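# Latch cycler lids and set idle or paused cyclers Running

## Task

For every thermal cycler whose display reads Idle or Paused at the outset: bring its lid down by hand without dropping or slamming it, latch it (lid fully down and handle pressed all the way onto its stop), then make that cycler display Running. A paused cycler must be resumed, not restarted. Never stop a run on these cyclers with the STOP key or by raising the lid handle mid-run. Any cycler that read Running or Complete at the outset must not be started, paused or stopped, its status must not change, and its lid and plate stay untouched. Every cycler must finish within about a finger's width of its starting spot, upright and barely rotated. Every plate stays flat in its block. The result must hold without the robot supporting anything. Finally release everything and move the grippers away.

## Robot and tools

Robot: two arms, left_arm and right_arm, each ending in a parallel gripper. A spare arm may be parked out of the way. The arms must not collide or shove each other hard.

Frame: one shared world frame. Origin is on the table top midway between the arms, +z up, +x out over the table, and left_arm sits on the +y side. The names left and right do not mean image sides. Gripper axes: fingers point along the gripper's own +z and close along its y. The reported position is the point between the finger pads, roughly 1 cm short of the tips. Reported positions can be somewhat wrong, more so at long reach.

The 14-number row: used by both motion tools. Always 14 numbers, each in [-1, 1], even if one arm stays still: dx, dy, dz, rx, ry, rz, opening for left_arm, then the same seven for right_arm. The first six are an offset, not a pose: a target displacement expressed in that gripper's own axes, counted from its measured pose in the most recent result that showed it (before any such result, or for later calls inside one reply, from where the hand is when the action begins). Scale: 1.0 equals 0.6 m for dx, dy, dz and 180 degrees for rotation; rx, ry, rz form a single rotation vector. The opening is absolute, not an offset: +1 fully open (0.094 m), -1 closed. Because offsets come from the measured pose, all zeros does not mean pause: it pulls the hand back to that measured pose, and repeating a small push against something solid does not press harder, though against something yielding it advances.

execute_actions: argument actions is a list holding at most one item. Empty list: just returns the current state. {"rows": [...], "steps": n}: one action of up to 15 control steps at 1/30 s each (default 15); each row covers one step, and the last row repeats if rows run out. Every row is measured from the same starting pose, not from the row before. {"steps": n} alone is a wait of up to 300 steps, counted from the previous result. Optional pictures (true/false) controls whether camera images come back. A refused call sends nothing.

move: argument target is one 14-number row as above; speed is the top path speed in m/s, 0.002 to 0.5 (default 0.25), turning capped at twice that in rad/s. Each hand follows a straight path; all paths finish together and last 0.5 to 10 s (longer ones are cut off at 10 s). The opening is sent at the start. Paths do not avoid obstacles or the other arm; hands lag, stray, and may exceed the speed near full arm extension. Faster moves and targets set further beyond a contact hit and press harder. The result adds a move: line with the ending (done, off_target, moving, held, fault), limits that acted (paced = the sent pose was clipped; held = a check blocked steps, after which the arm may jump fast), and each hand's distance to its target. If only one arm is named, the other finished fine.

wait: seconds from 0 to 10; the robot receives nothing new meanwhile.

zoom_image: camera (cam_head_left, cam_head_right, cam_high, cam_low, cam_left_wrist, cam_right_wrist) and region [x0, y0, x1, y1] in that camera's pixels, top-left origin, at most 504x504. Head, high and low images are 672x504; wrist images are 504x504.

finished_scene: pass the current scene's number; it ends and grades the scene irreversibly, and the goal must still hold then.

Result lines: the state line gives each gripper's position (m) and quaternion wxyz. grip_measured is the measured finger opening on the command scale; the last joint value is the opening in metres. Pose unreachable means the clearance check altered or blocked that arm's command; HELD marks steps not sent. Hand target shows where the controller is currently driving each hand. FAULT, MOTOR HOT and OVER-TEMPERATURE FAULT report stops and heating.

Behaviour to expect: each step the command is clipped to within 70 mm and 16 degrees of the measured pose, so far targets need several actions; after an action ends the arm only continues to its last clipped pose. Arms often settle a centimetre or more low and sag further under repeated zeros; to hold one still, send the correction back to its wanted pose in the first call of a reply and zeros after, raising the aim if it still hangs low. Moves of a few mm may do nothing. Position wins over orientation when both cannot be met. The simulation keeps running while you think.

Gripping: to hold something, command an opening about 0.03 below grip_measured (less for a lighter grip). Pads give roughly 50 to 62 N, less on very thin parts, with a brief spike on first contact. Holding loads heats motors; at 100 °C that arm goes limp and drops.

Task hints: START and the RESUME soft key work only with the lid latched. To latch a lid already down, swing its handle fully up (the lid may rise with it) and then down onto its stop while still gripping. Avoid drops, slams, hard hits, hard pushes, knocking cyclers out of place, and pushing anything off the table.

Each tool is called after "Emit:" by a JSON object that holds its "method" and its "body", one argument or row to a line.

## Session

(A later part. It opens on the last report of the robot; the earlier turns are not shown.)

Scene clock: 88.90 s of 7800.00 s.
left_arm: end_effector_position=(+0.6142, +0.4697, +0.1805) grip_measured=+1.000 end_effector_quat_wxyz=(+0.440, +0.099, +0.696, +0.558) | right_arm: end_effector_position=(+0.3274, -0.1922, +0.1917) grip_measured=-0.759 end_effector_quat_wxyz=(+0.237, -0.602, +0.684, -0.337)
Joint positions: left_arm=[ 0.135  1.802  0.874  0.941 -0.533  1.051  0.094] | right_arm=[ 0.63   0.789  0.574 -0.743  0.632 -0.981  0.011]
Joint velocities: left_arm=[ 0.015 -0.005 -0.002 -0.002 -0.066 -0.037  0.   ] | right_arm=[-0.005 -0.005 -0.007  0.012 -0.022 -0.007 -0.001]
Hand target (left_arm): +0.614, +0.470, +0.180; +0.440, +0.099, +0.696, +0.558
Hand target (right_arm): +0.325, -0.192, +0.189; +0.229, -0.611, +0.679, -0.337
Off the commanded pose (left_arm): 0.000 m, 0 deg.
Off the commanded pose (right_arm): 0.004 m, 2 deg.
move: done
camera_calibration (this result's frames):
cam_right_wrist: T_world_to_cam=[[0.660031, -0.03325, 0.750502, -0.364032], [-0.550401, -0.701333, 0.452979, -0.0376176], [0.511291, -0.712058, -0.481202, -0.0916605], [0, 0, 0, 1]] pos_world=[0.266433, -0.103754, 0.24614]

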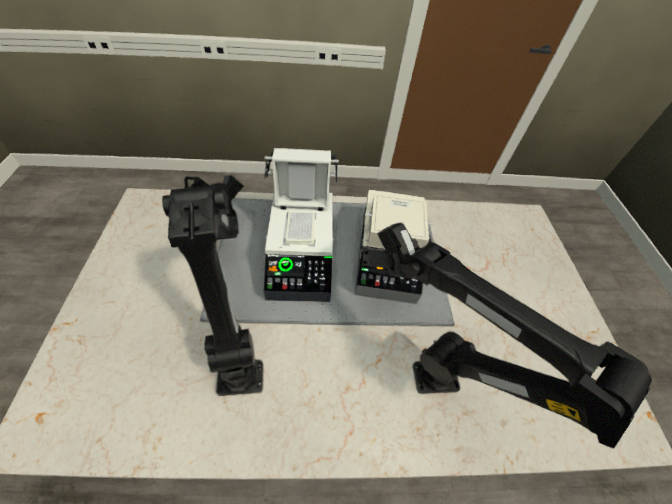

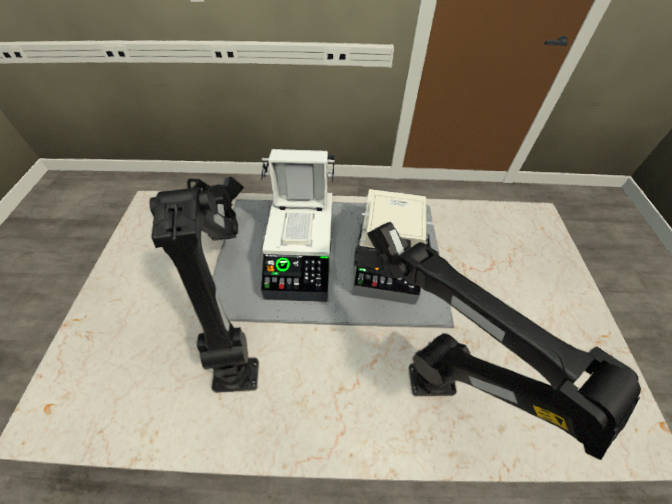

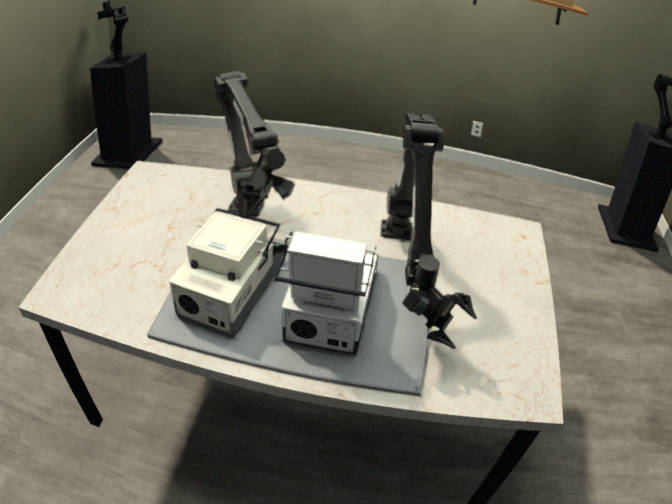

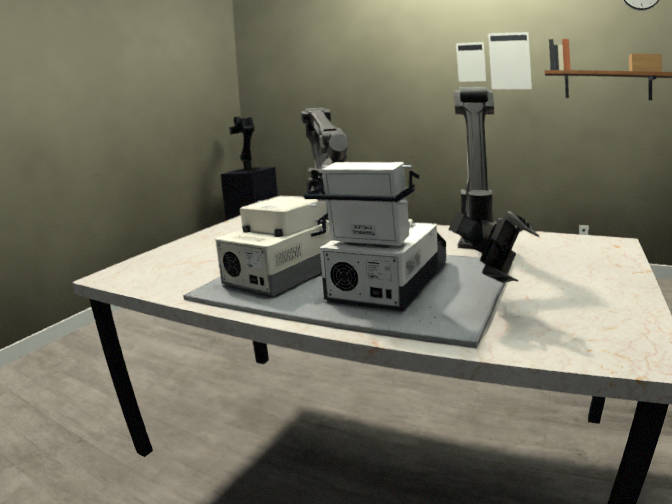

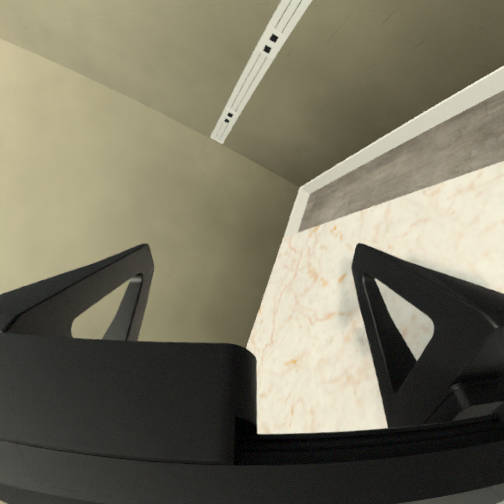

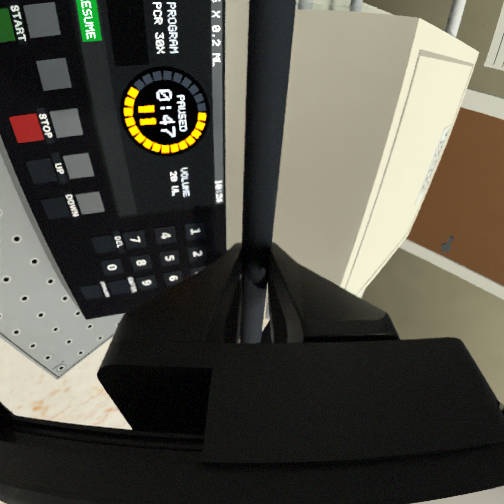

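Emit:
{"method": "move", "body": {
  "target": [0,0,0,0,0,0,1,0,0.07,0.02,0,0,0,-0.8],
  "speed": 0.03
}}

Emit:
{"method": "zoom_image", "body": {
  "camera": "cam_high",
  "region": [170, 170, 320, 320]
}}

Scene clock: 100.07 s of 7800.00 s.
left_arm: end_effector_position=(+0.6142, +0.4697, +0.1805) grip_measured=+1.000 end_effector_quat_wxyz=(+0.440, +0.099, +0.696, +0.558) | right_arm: end_effector_position=(+0.3267, -0.1923, +0.1898) grip_measured=-0.759 end_effector_quat_wxyz=(+0.265, -0.579, +0.684, -0.355)
Joint positions: left_arm=[ 0.135  1.802  0.874  0.941 -0.533  1.051  0.094] | right_arm=[ 0.655  0.764  0.528 -0.664  0.684 -0.958  0.011]
Joint velocities: left_arm=[-0.005 -0.015 -0.017 -0.012  0.022  0.037  0.   ] | right_arm=[-0.005 -0.015  0.002 -0.002 -0.066 -0.007 -0.   ]
Hand target (left_arm): +0.614, +0.470, +0.180; +0.440, +0.099, +0.696, +0.558
Hand target (right_arm): +0.309, -0.194, +0.154; +0.237, -0.601, +0.684, -0.338
Off the commanded pose (left_arm): 0.000 m, 0 deg.
Off the commanded pose (right_arm): 0.042 m, 5 deg.
After step 90, 6.47 s passed at rest.
move: off_target (right_arm)
camera_calibration (this result's frames):
cam_right_wrist: T_world_to_cam=[[0.601094, -0.062271, 0.796748, -0.357255], [-0.596628, -0.69827, 0.395542, -0.0106264], [0.531715, -0.713121, -0.456879, -0.103763], [0, 0, 0, 1]] pos_world=[0.263576, -0.103662, 0.241439]

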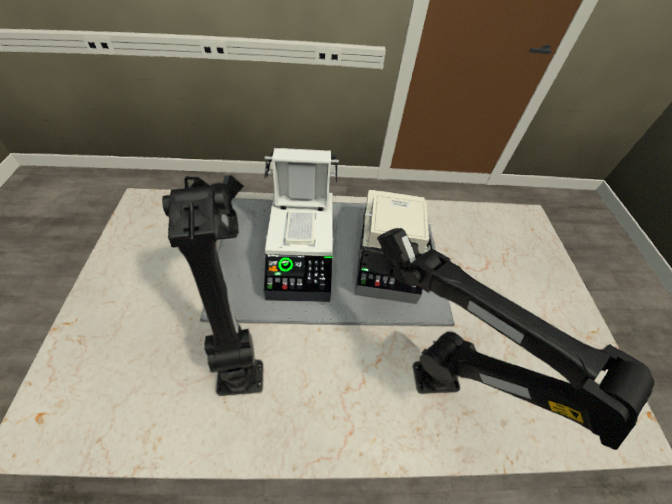

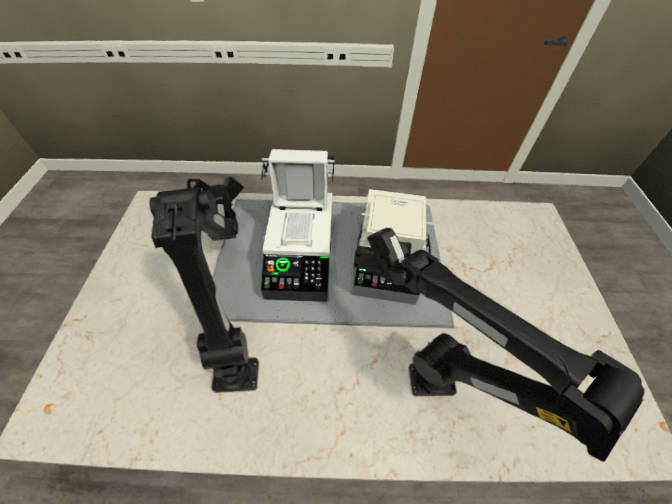

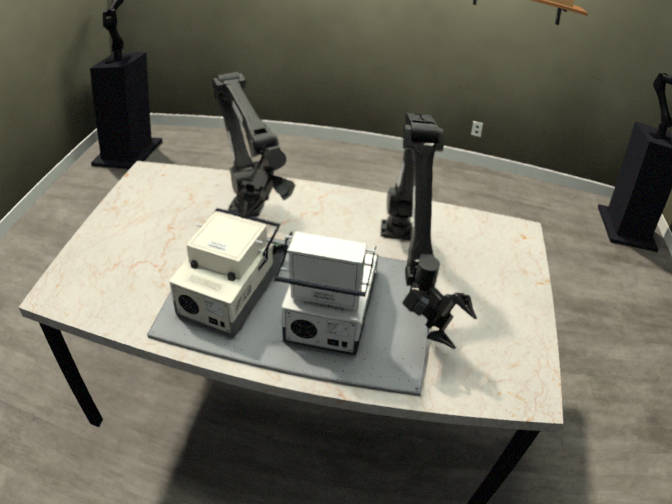

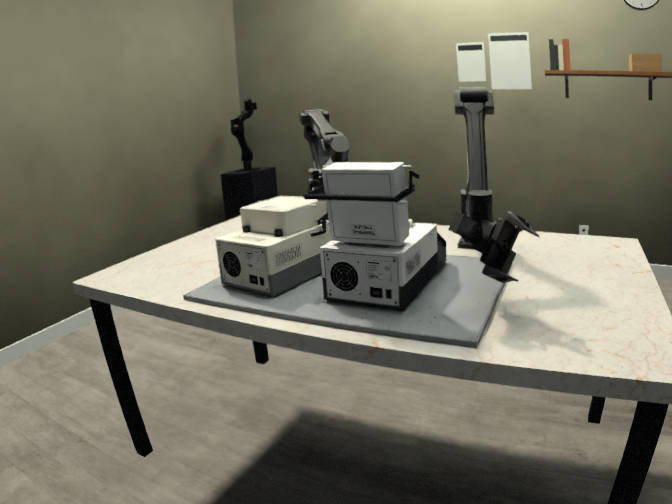

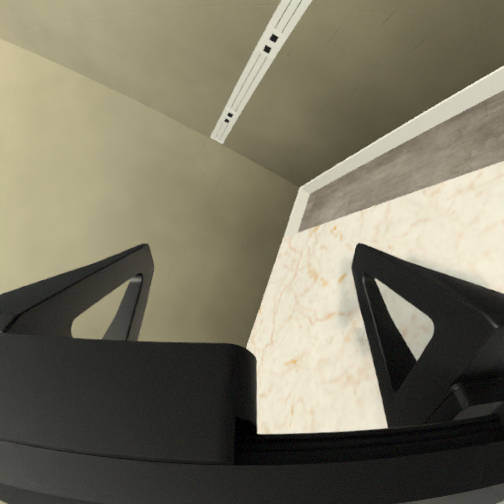

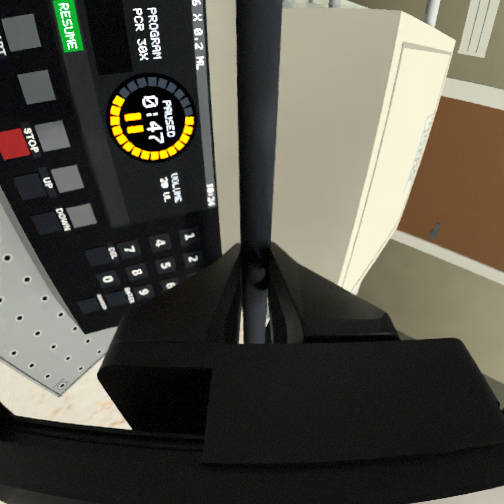

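Region (170, 170, 320, 320) of cam_high's 672x504 image, scaled by 3.360, with more detail than that image has.

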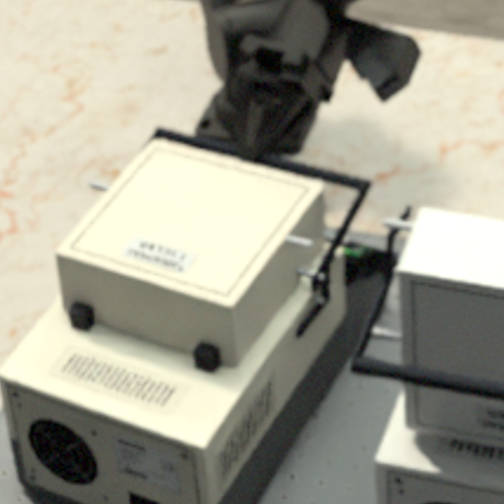

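Emit:
{"method": "move", "body": {
  "target": [0,0,0,0,0,0,1,0,-0.107,-0.006,0,0,0,-0.8],
  "speed": 0.03
}}

Scene clock: 110.43 s of 7800.00 s.
left_arm: end_effector_position=(+0.6142, +0.4697, +0.1805) grip_measured=+1.000 end_effector_quat_wxyz=(+0.440, +0.099, +0.696, +0.558) | right_arm: end_effector_position=(+0.3288, -0.1927, +0.1930) grip_measured=-0.759 end_effector_quat_wxyz=(+0.242, -0.606, +0.685, -0.325)
Joint positions: left_arm=[ 0.135  1.802  0.874  0.941 -0.533  1.051  0.094] | right_arm=[ 0.607  0.78   0.578 -0.74   0.591 -1.     0.011]
Joint velocities: left_arm=[-0.005 -0.015  0.012  0.002 -0.022 -0.051  0.   ] | right_arm=[-0.005 -0.024 -0.012 -0.022 -0.022 -0.037  0.001]
Hand target (left_arm): +0.614, +0.470, +0.180; +0.440, +0.099, +0.696, +0.558
Hand target (right_arm): +0.356, -0.198, +0.242; +0.264, -0.578, +0.685, -0.356
Off the commanded pose (left_arm): 0.000 m, 0 deg.
Off the commanded pose (right_arm): 0.060 m, 5 deg.
After step 90, 5.00 s passed at rest.
move: off_target (right_arm)
camera_calibration (this result's frames):
cam_right_wrist: T_world_to_cam=[[0.669366, -0.0404591, 0.74183, -0.368796], [-0.535666, -0.718174, 0.444172, -0.0441643], [0.514792, -0.694687, -0.502394, -0.085858], [0, 0, 0, 1]] pos_world=[0.267402, -0.106283, 0.250066]

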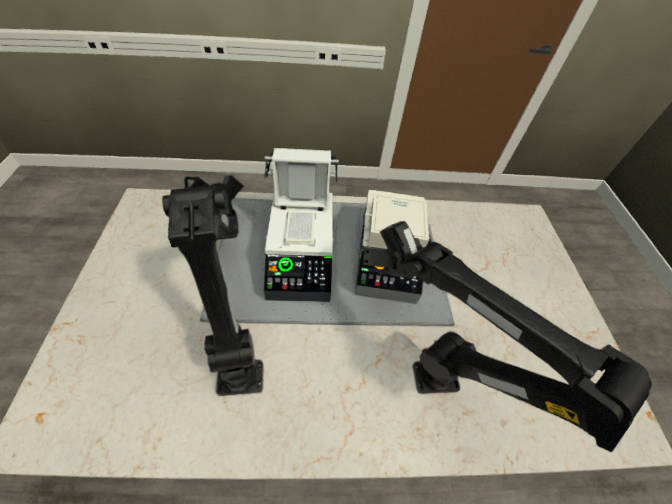

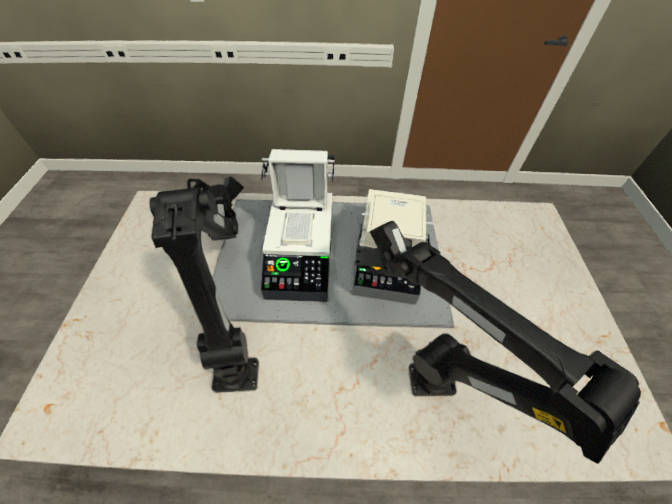

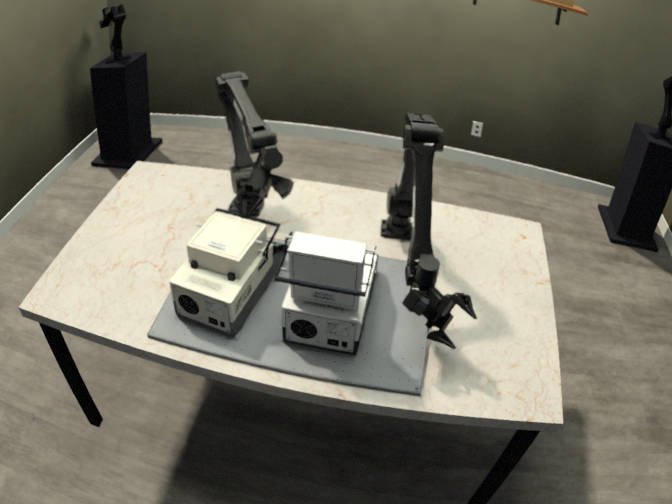

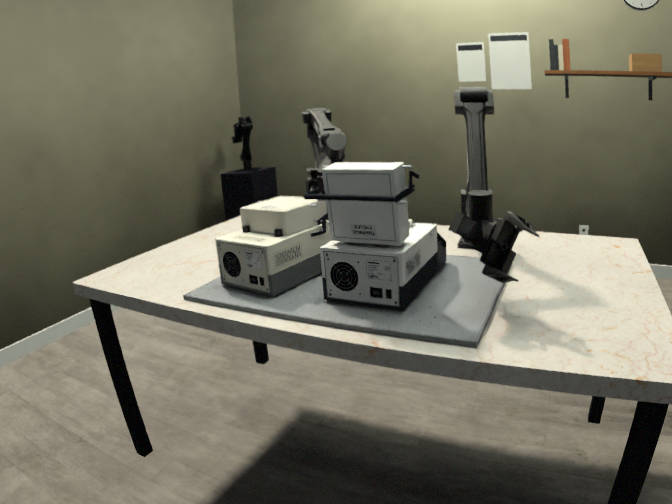

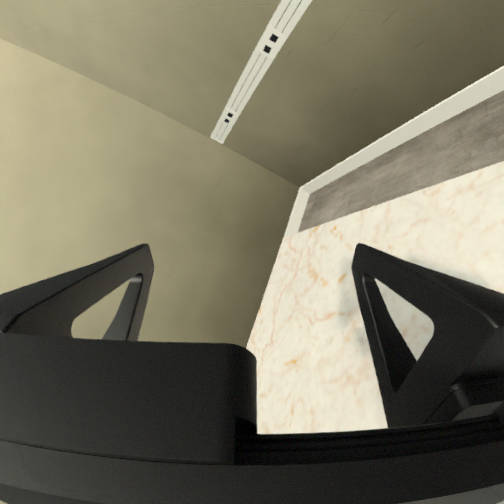

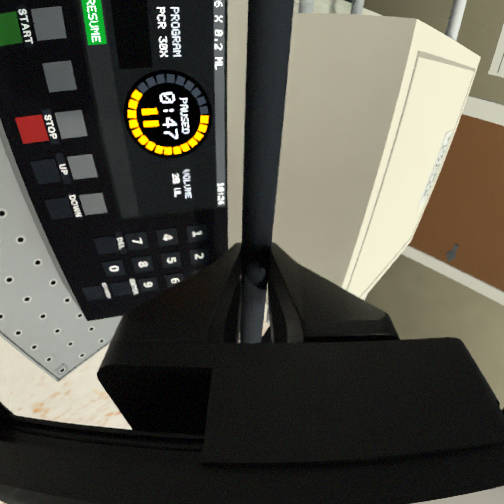

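Emit:
{"method": "move", "body": {
  "target": [0,0,0,0,0,0,1,0,-0.11,-0.095,0,0,0,-0.77],
  "speed": 0.03
}}

Scene clock: 119.90 s of 7800.00 s.
left_arm: end_effector_position=(+0.6142, +0.4697, +0.1805) grip_measured=+1.000 end_effector_quat_wxyz=(+0.440, +0.099, +0.696, +0.558) | right_arm: end_effector_position=(+0.3344, -0.1931, +0.2147) grip_measured=-0.755 end_effector_quat_wxyz=(+0.207, -0.611, +0.697, -0.314)
Joint positions: left_arm=[ 0.135  1.802  0.874  0.941 -0.533  1.051  0.094] | right_arm=[ 0.586  0.829  0.686 -0.878  0.573 -0.981  0.012]
Joint velocities: left_arm=[-0.005 -0.005 -0.022 -0.017 -0.007 -0.022  0.   ] | right_arm=[-0.015  0.005 -0.017 -0.007 -0.022 -0.007  0.   ]
Hand target (left_arm): +0.614, +0.470, +0.180; +0.440, +0.099, +0.696, +0.558
Hand target (right_arm): +0.333, -0.190, +0.276; +0.244, -0.605, +0.685, -0.325
Off the commanded pose (left_arm): 0.000 m, 0 deg.
Off the commanded pose (right_arm): 0.066 m, 4 deg.
After step 90, 3.33 s passed at rest.
move: off_target (right_arm)
camera_calibration (this result's frames):
cam_right_wrist: T_world_to_cam=[[0.718024, -0.0413434, 0.694789, -0.394909], [-0.519964, -0.695451, 0.495969, -0.0631095], [0.462687, -0.717383, -0.520848, -0.0611614], [0, 0, 0, 1]] pos_world=[0.279038, -0.104093, 0.273823]

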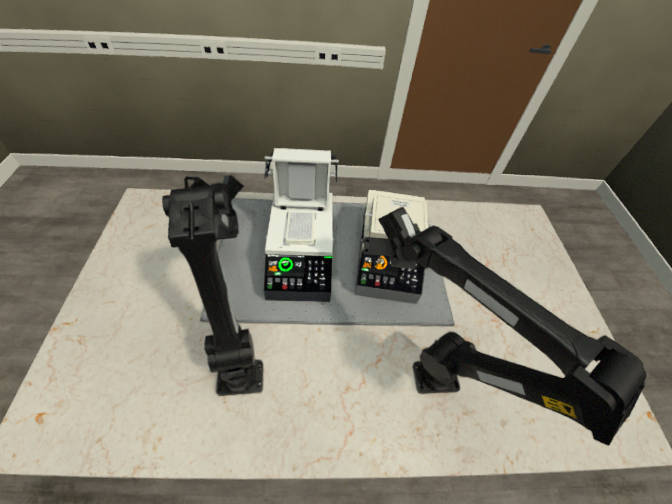

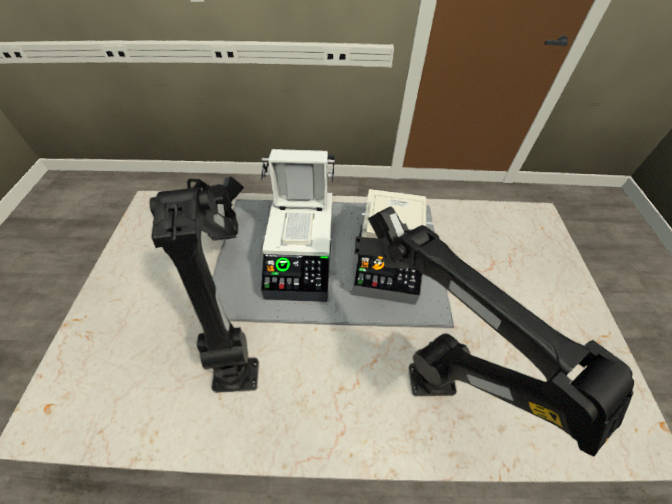

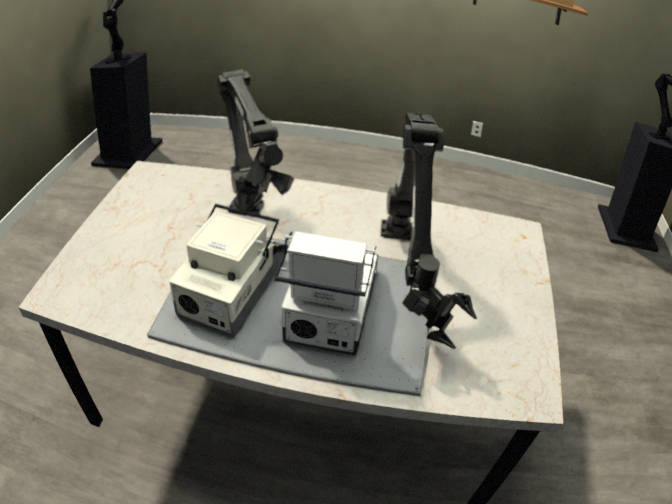

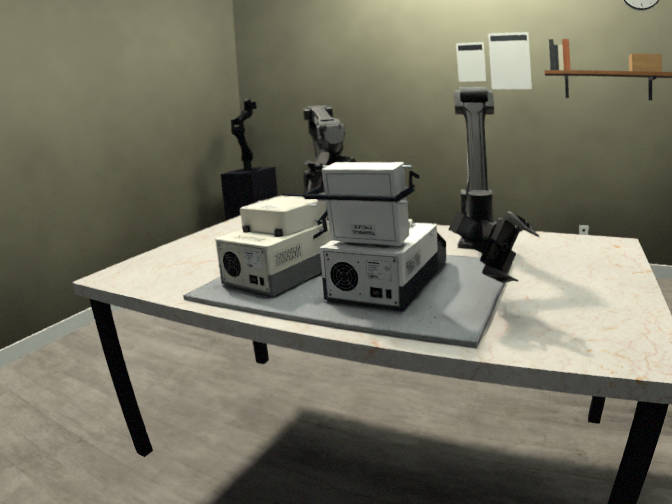

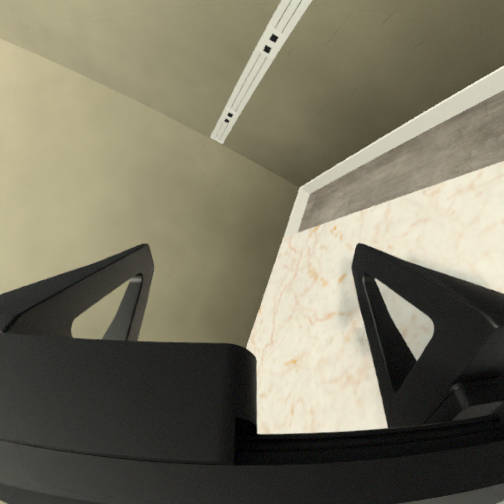

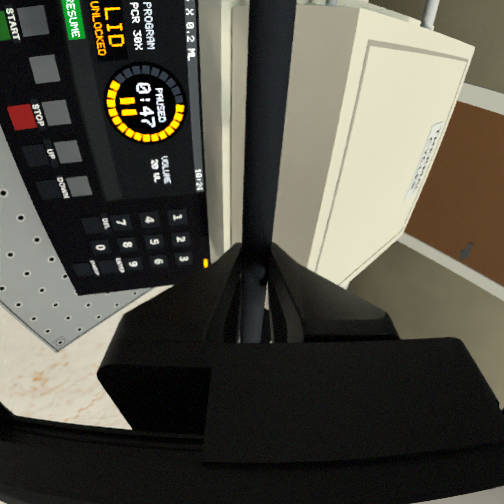

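Emit:
{"method": "move", "body": {
  "target": [0,0,0,0,0,0,1,0,0.075,0.05,0,0,0,-0.77],
  "speed": 0.02
}}

Emit:
{"method": "move", "body": {
  "target": [0,0,0,0,0,0,1,0,0,-0.12,0,0,0,0.5],
  "speed": 0.06
}}

Scene clock: 126.80 s of 7800.00 s.
left_arm: end_effector_position=(+0.6142, +0.4697, +0.1805) grip_measured=+1.000 end_effector_quat_wxyz=(+0.440, +0.099, +0.696, +0.558) | right_arm: end_effector_position=(+0.3273, -0.1927, +0.1903) grip_measured=-0.755 end_effector_quat_wxyz=(+0.233, -0.598, +0.697, -0.319)
Joint positions: left_arm=[ 0.135  1.802  0.874  0.941 -0.533  1.051  0.094] | right_arm=[ 0.611  0.797  0.588 -0.769  0.594 -0.956  0.012]
Joint velocities: left_arm=[ 0.005 -0.015 -0.007 -0.017  0.007  0.051  0.   ] | right_arm=[ 0.005 -0.005 -0.017  0.012 -0.007 -0.007  0.   ]
Hand target (left_arm): +0.614, +0.470, +0.180; +0.440, +0.099, +0.696, +0.558
Hand target (right_arm): +0.320, -0.197, +0.163; +0.208, -0.611, +0.697, -0.314
Off the commanded pose (left_arm): 0.000 m, 0 deg.
Off the commanded pose (right_arm): 0.029 m, 3 deg.
After step 90, 0.97 s passed at rest.
move: off_target (right_arm)
camera_calibration (this result's frames):
cam_right_wrist: T_world_to_cam=[[0.681948, -0.0657038, 0.728444, -0.372171], [-0.546754, -0.707323, 0.448056, -0.0388357], [0.485806, -0.70383, -0.518281, -0.0756609], [0, 0, 0, 1]] pos_world=[0.269324, -0.105175, 0.249293]

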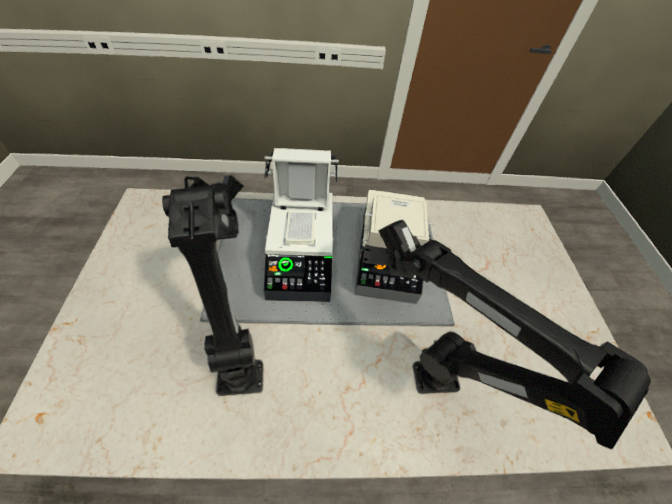

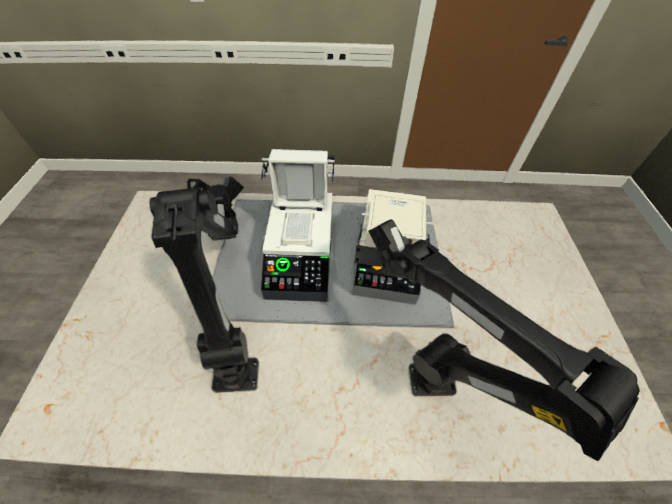

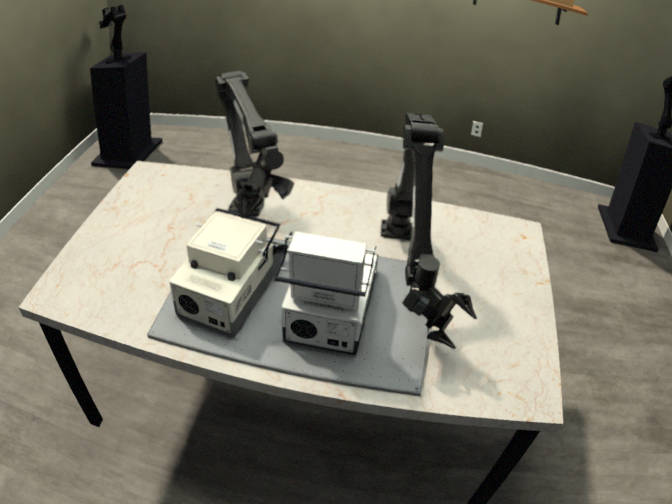

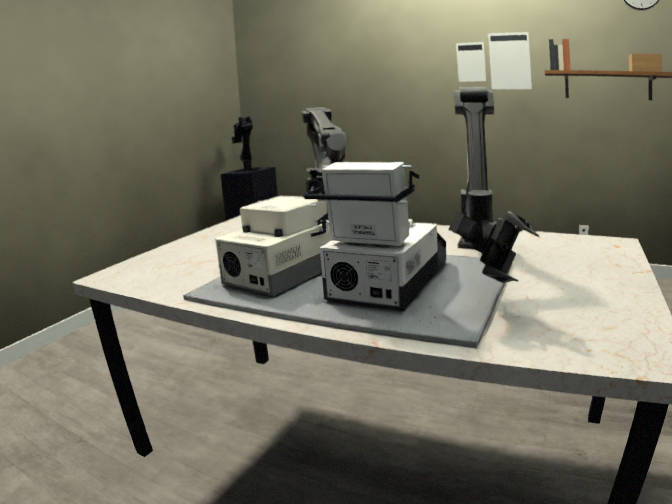

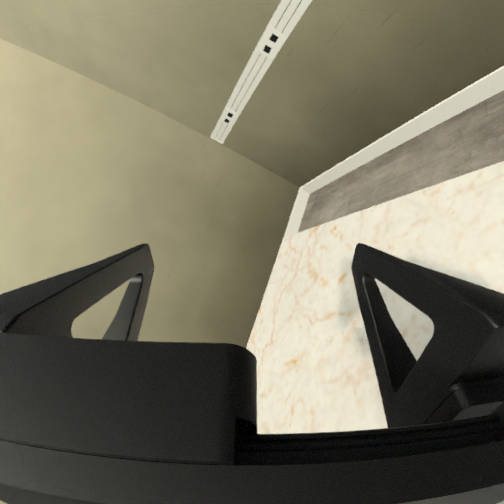

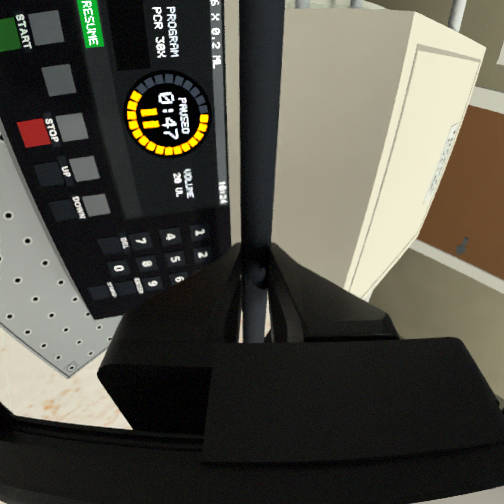

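Scene clock: 128.40 s of 7800.00 s.
left_arm: end_effector_position=(+0.6142, +0.4697, +0.1805) grip_measured=+1.000 end_effector_quat_wxyz=(+0.440, +0.099, +0.696, +0.558) | right_arm: end_effector_position=(+0.2733, -0.1887, +0.2148) grip_measured=+0.498 end_effector_quat_wxyz=(+0.213, -0.610, +0.691, -0.323)
Joint positions: left_arm=[ 0.135  1.802  0.874  0.941 -0.533  1.051  0.094] | right_arm=[ 0.808  0.702  0.638 -1.081  0.694 -0.756  0.07 ]
Joint velocities: left_arm=[-0.015  0.005  0.017  0.007  0.022 -0.051  0.   ] | right_arm=[-0.005  0.005 -0.017 -0.012 -0.007 -0.022 -0.002]
Hand target (left_arm): +0.614, +0.470, +0.180; +0.440, +0.099, +0.696, +0.558
Hand target (right_arm): +0.277, -0.182, +0.240; +0.235, -0.598, +0.696, -0.319
Off the commanded pose (left_arm): 0.000 m, 0 deg.
Off the commanded pose (right_arm): 0.026 m, 3 deg.
move: off_target (right_arm)
camera_calibration (this result's frames):
cam_right_wrist: T_world_to_cam=[[0.702979, -0.0317435, 0.710502, -0.348425], [-0.527301, -0.693643, 0.490727, -0.0884086], [0.477257, -0.719619, -0.504354, -0.037568], [0, 0, 0, 1]] pos_world=[0.216247, -0.0994189, 0.271994]

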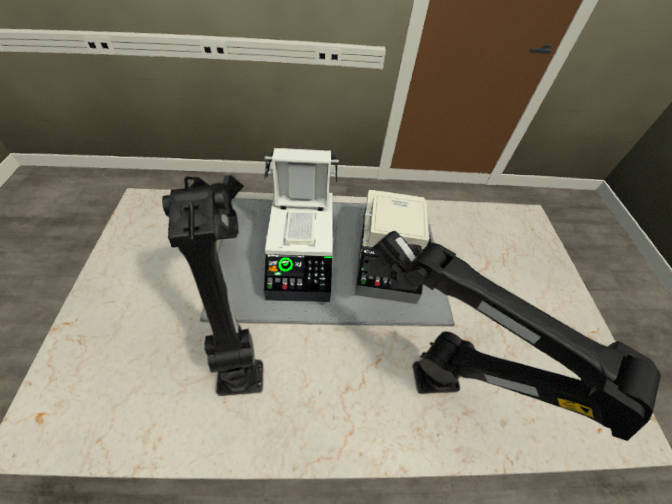

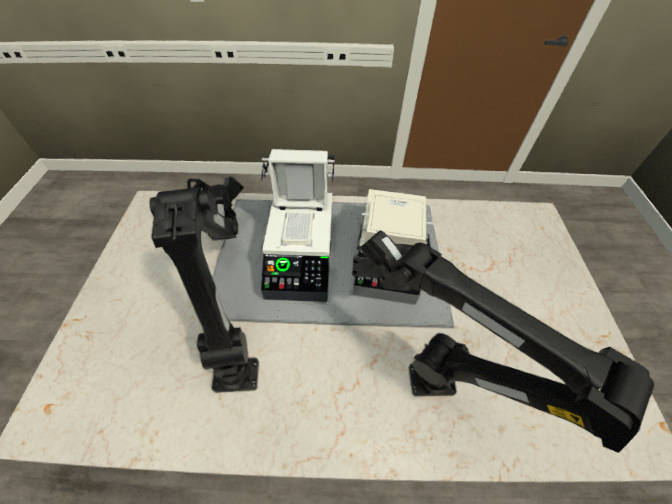

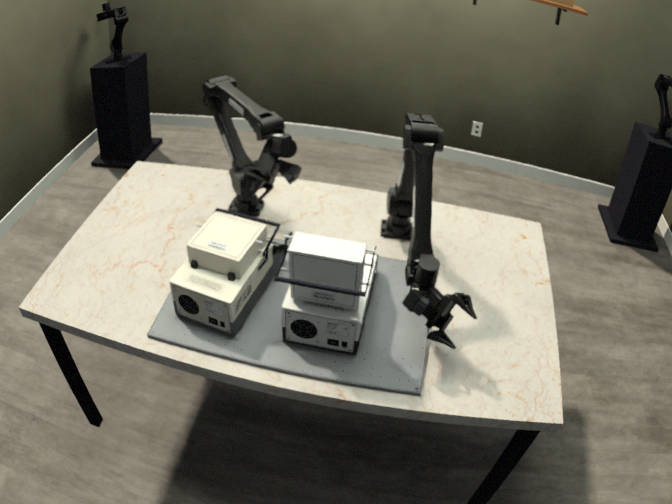

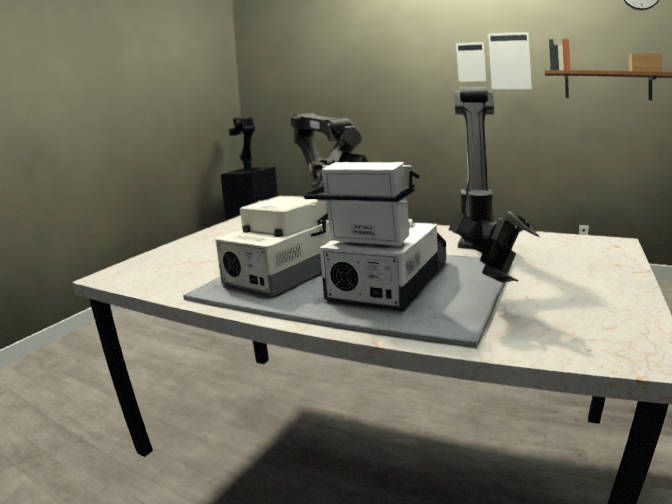

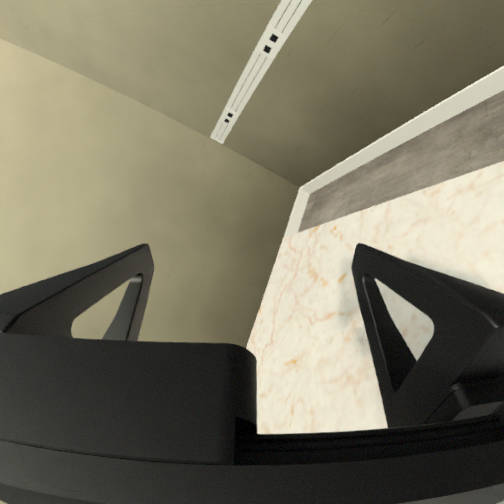

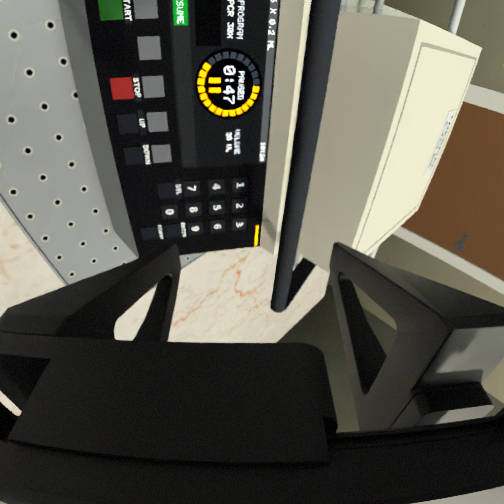

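Emit:
{"method": "move", "body": {
  "target": [0,0,0,0,0,0,1,-0.156,0.114,0.075,0,0,0,-1],
  "speed": 0.06
}}

Emit:
{"method": "zoom_image", "body": {
  "camera": "cam_head_left",
  "region": [320, 220, 460, 320]
}}

Scene clock: 149.63 s of 7800.00 s.
left_arm: end_effector_position=(+0.6142, +0.4697, +0.1805) grip_measured=+1.000 end_effector_quat_wxyz=(+0.440, +0.099, +0.696, +0.558) | right_arm: end_effector_position=(+0.2692, -0.1053, +0.1284) grip_measured=-0.977 end_effector_quat_wxyz=(+0.206, -0.616, +0.687, -0.326)
Joint positions: left_arm=[ 0.135  1.802  0.874  0.941 -0.533  1.051  0.094] | right_arm=[ 1.038  1.072  0.598 -0.881  0.768 -0.475  0.001]
Joint velocities: left_arm=[-0.015  0.005 -0.002 -0.012  0.051 -0.022  0.   ] | right_arm=[-0.005  0.005 -0.002  0.002 -0.022  0.022 -0.   ]
Hand target (left_arm): +0.614, +0.470, +0.180; +0.440, +0.099, +0.696, +0.558
Hand target (right_arm): +0.270, -0.101, +0.127; +0.215, -0.610, +0.690, -0.323
Off the commanded pose (left_arm): 0.000 m, 0 deg.
Off the commanded pose (right_arm): 0.005 m, 1 deg.
After step 90, 15.87 s passed at rest.
move: done
camera_calibration (this result's frames):
cam_right_wrist: T_world_to_cam=[[0.709197, -0.0121154, 0.704907, -0.280418], [-0.516691, -0.689185, 0.507991, 0.00510225], [0.479656, -0.724484, -0.495028, -0.021578], [0, 0, 0, 1]] pos_world=[0.211858, -0.0155139, 0.184395]

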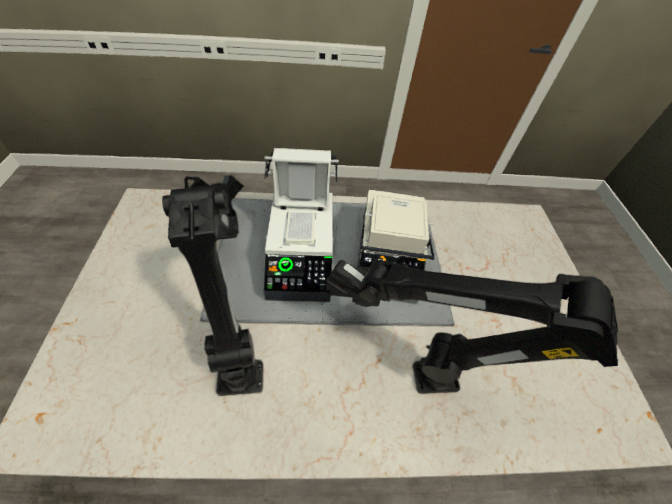

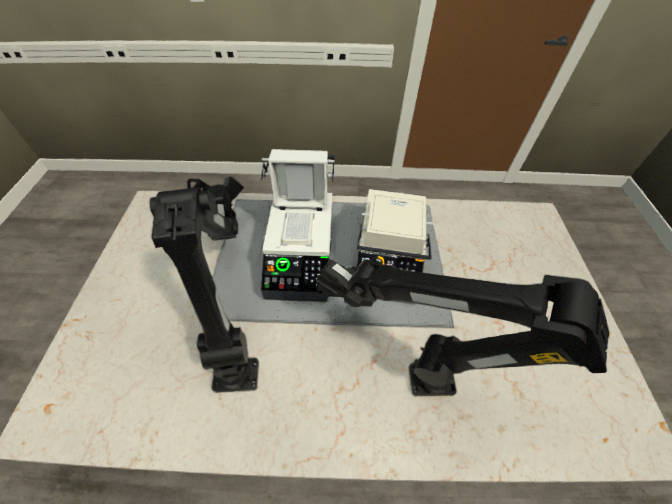

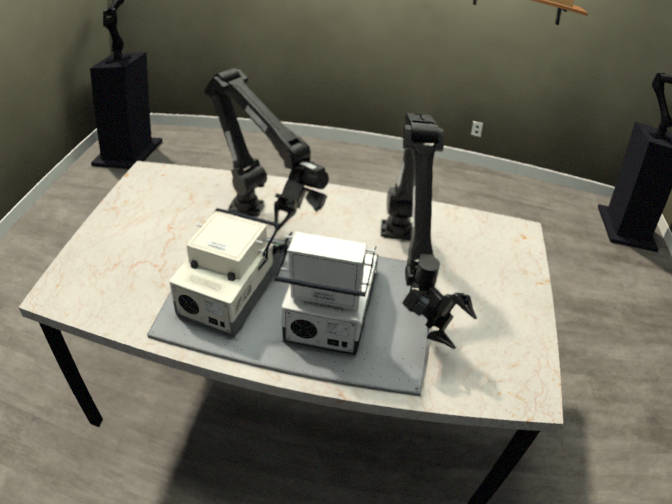

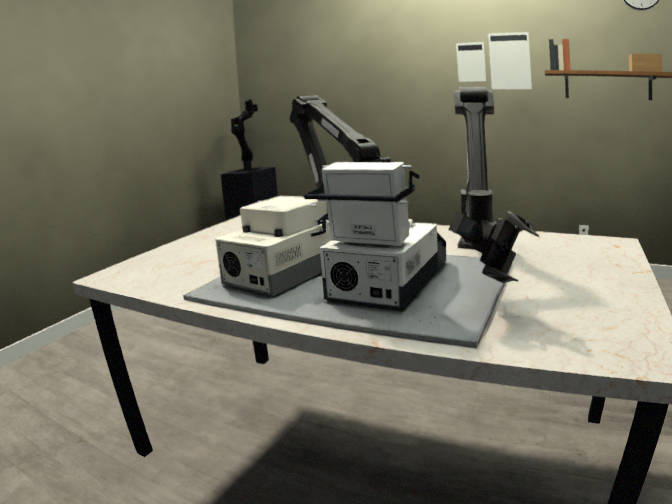

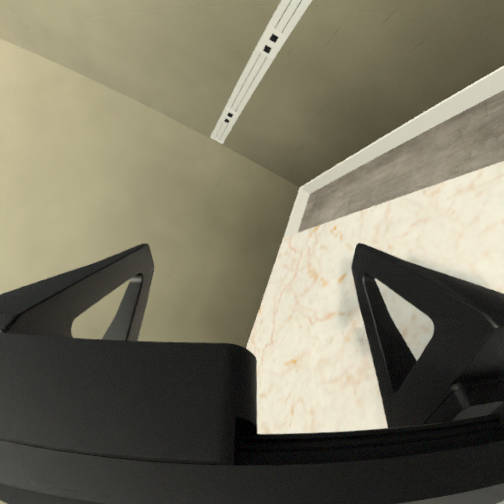

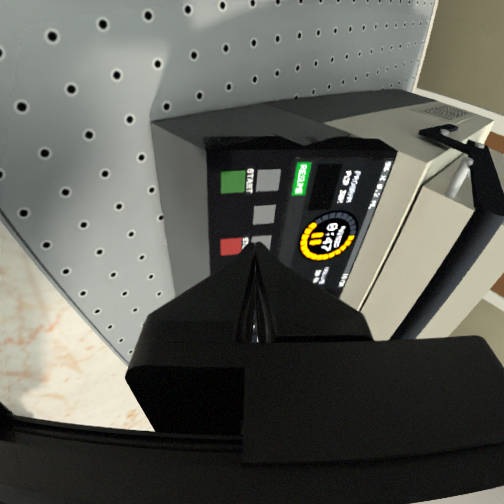

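Region (320, 220, 460, 320) of cam_head_left's 672x504 image, scaled by 3.600, with more detail than that image has; it fills the top 360 rows of this view, and the rest is white.

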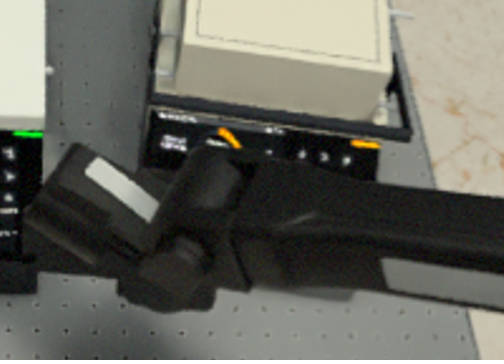

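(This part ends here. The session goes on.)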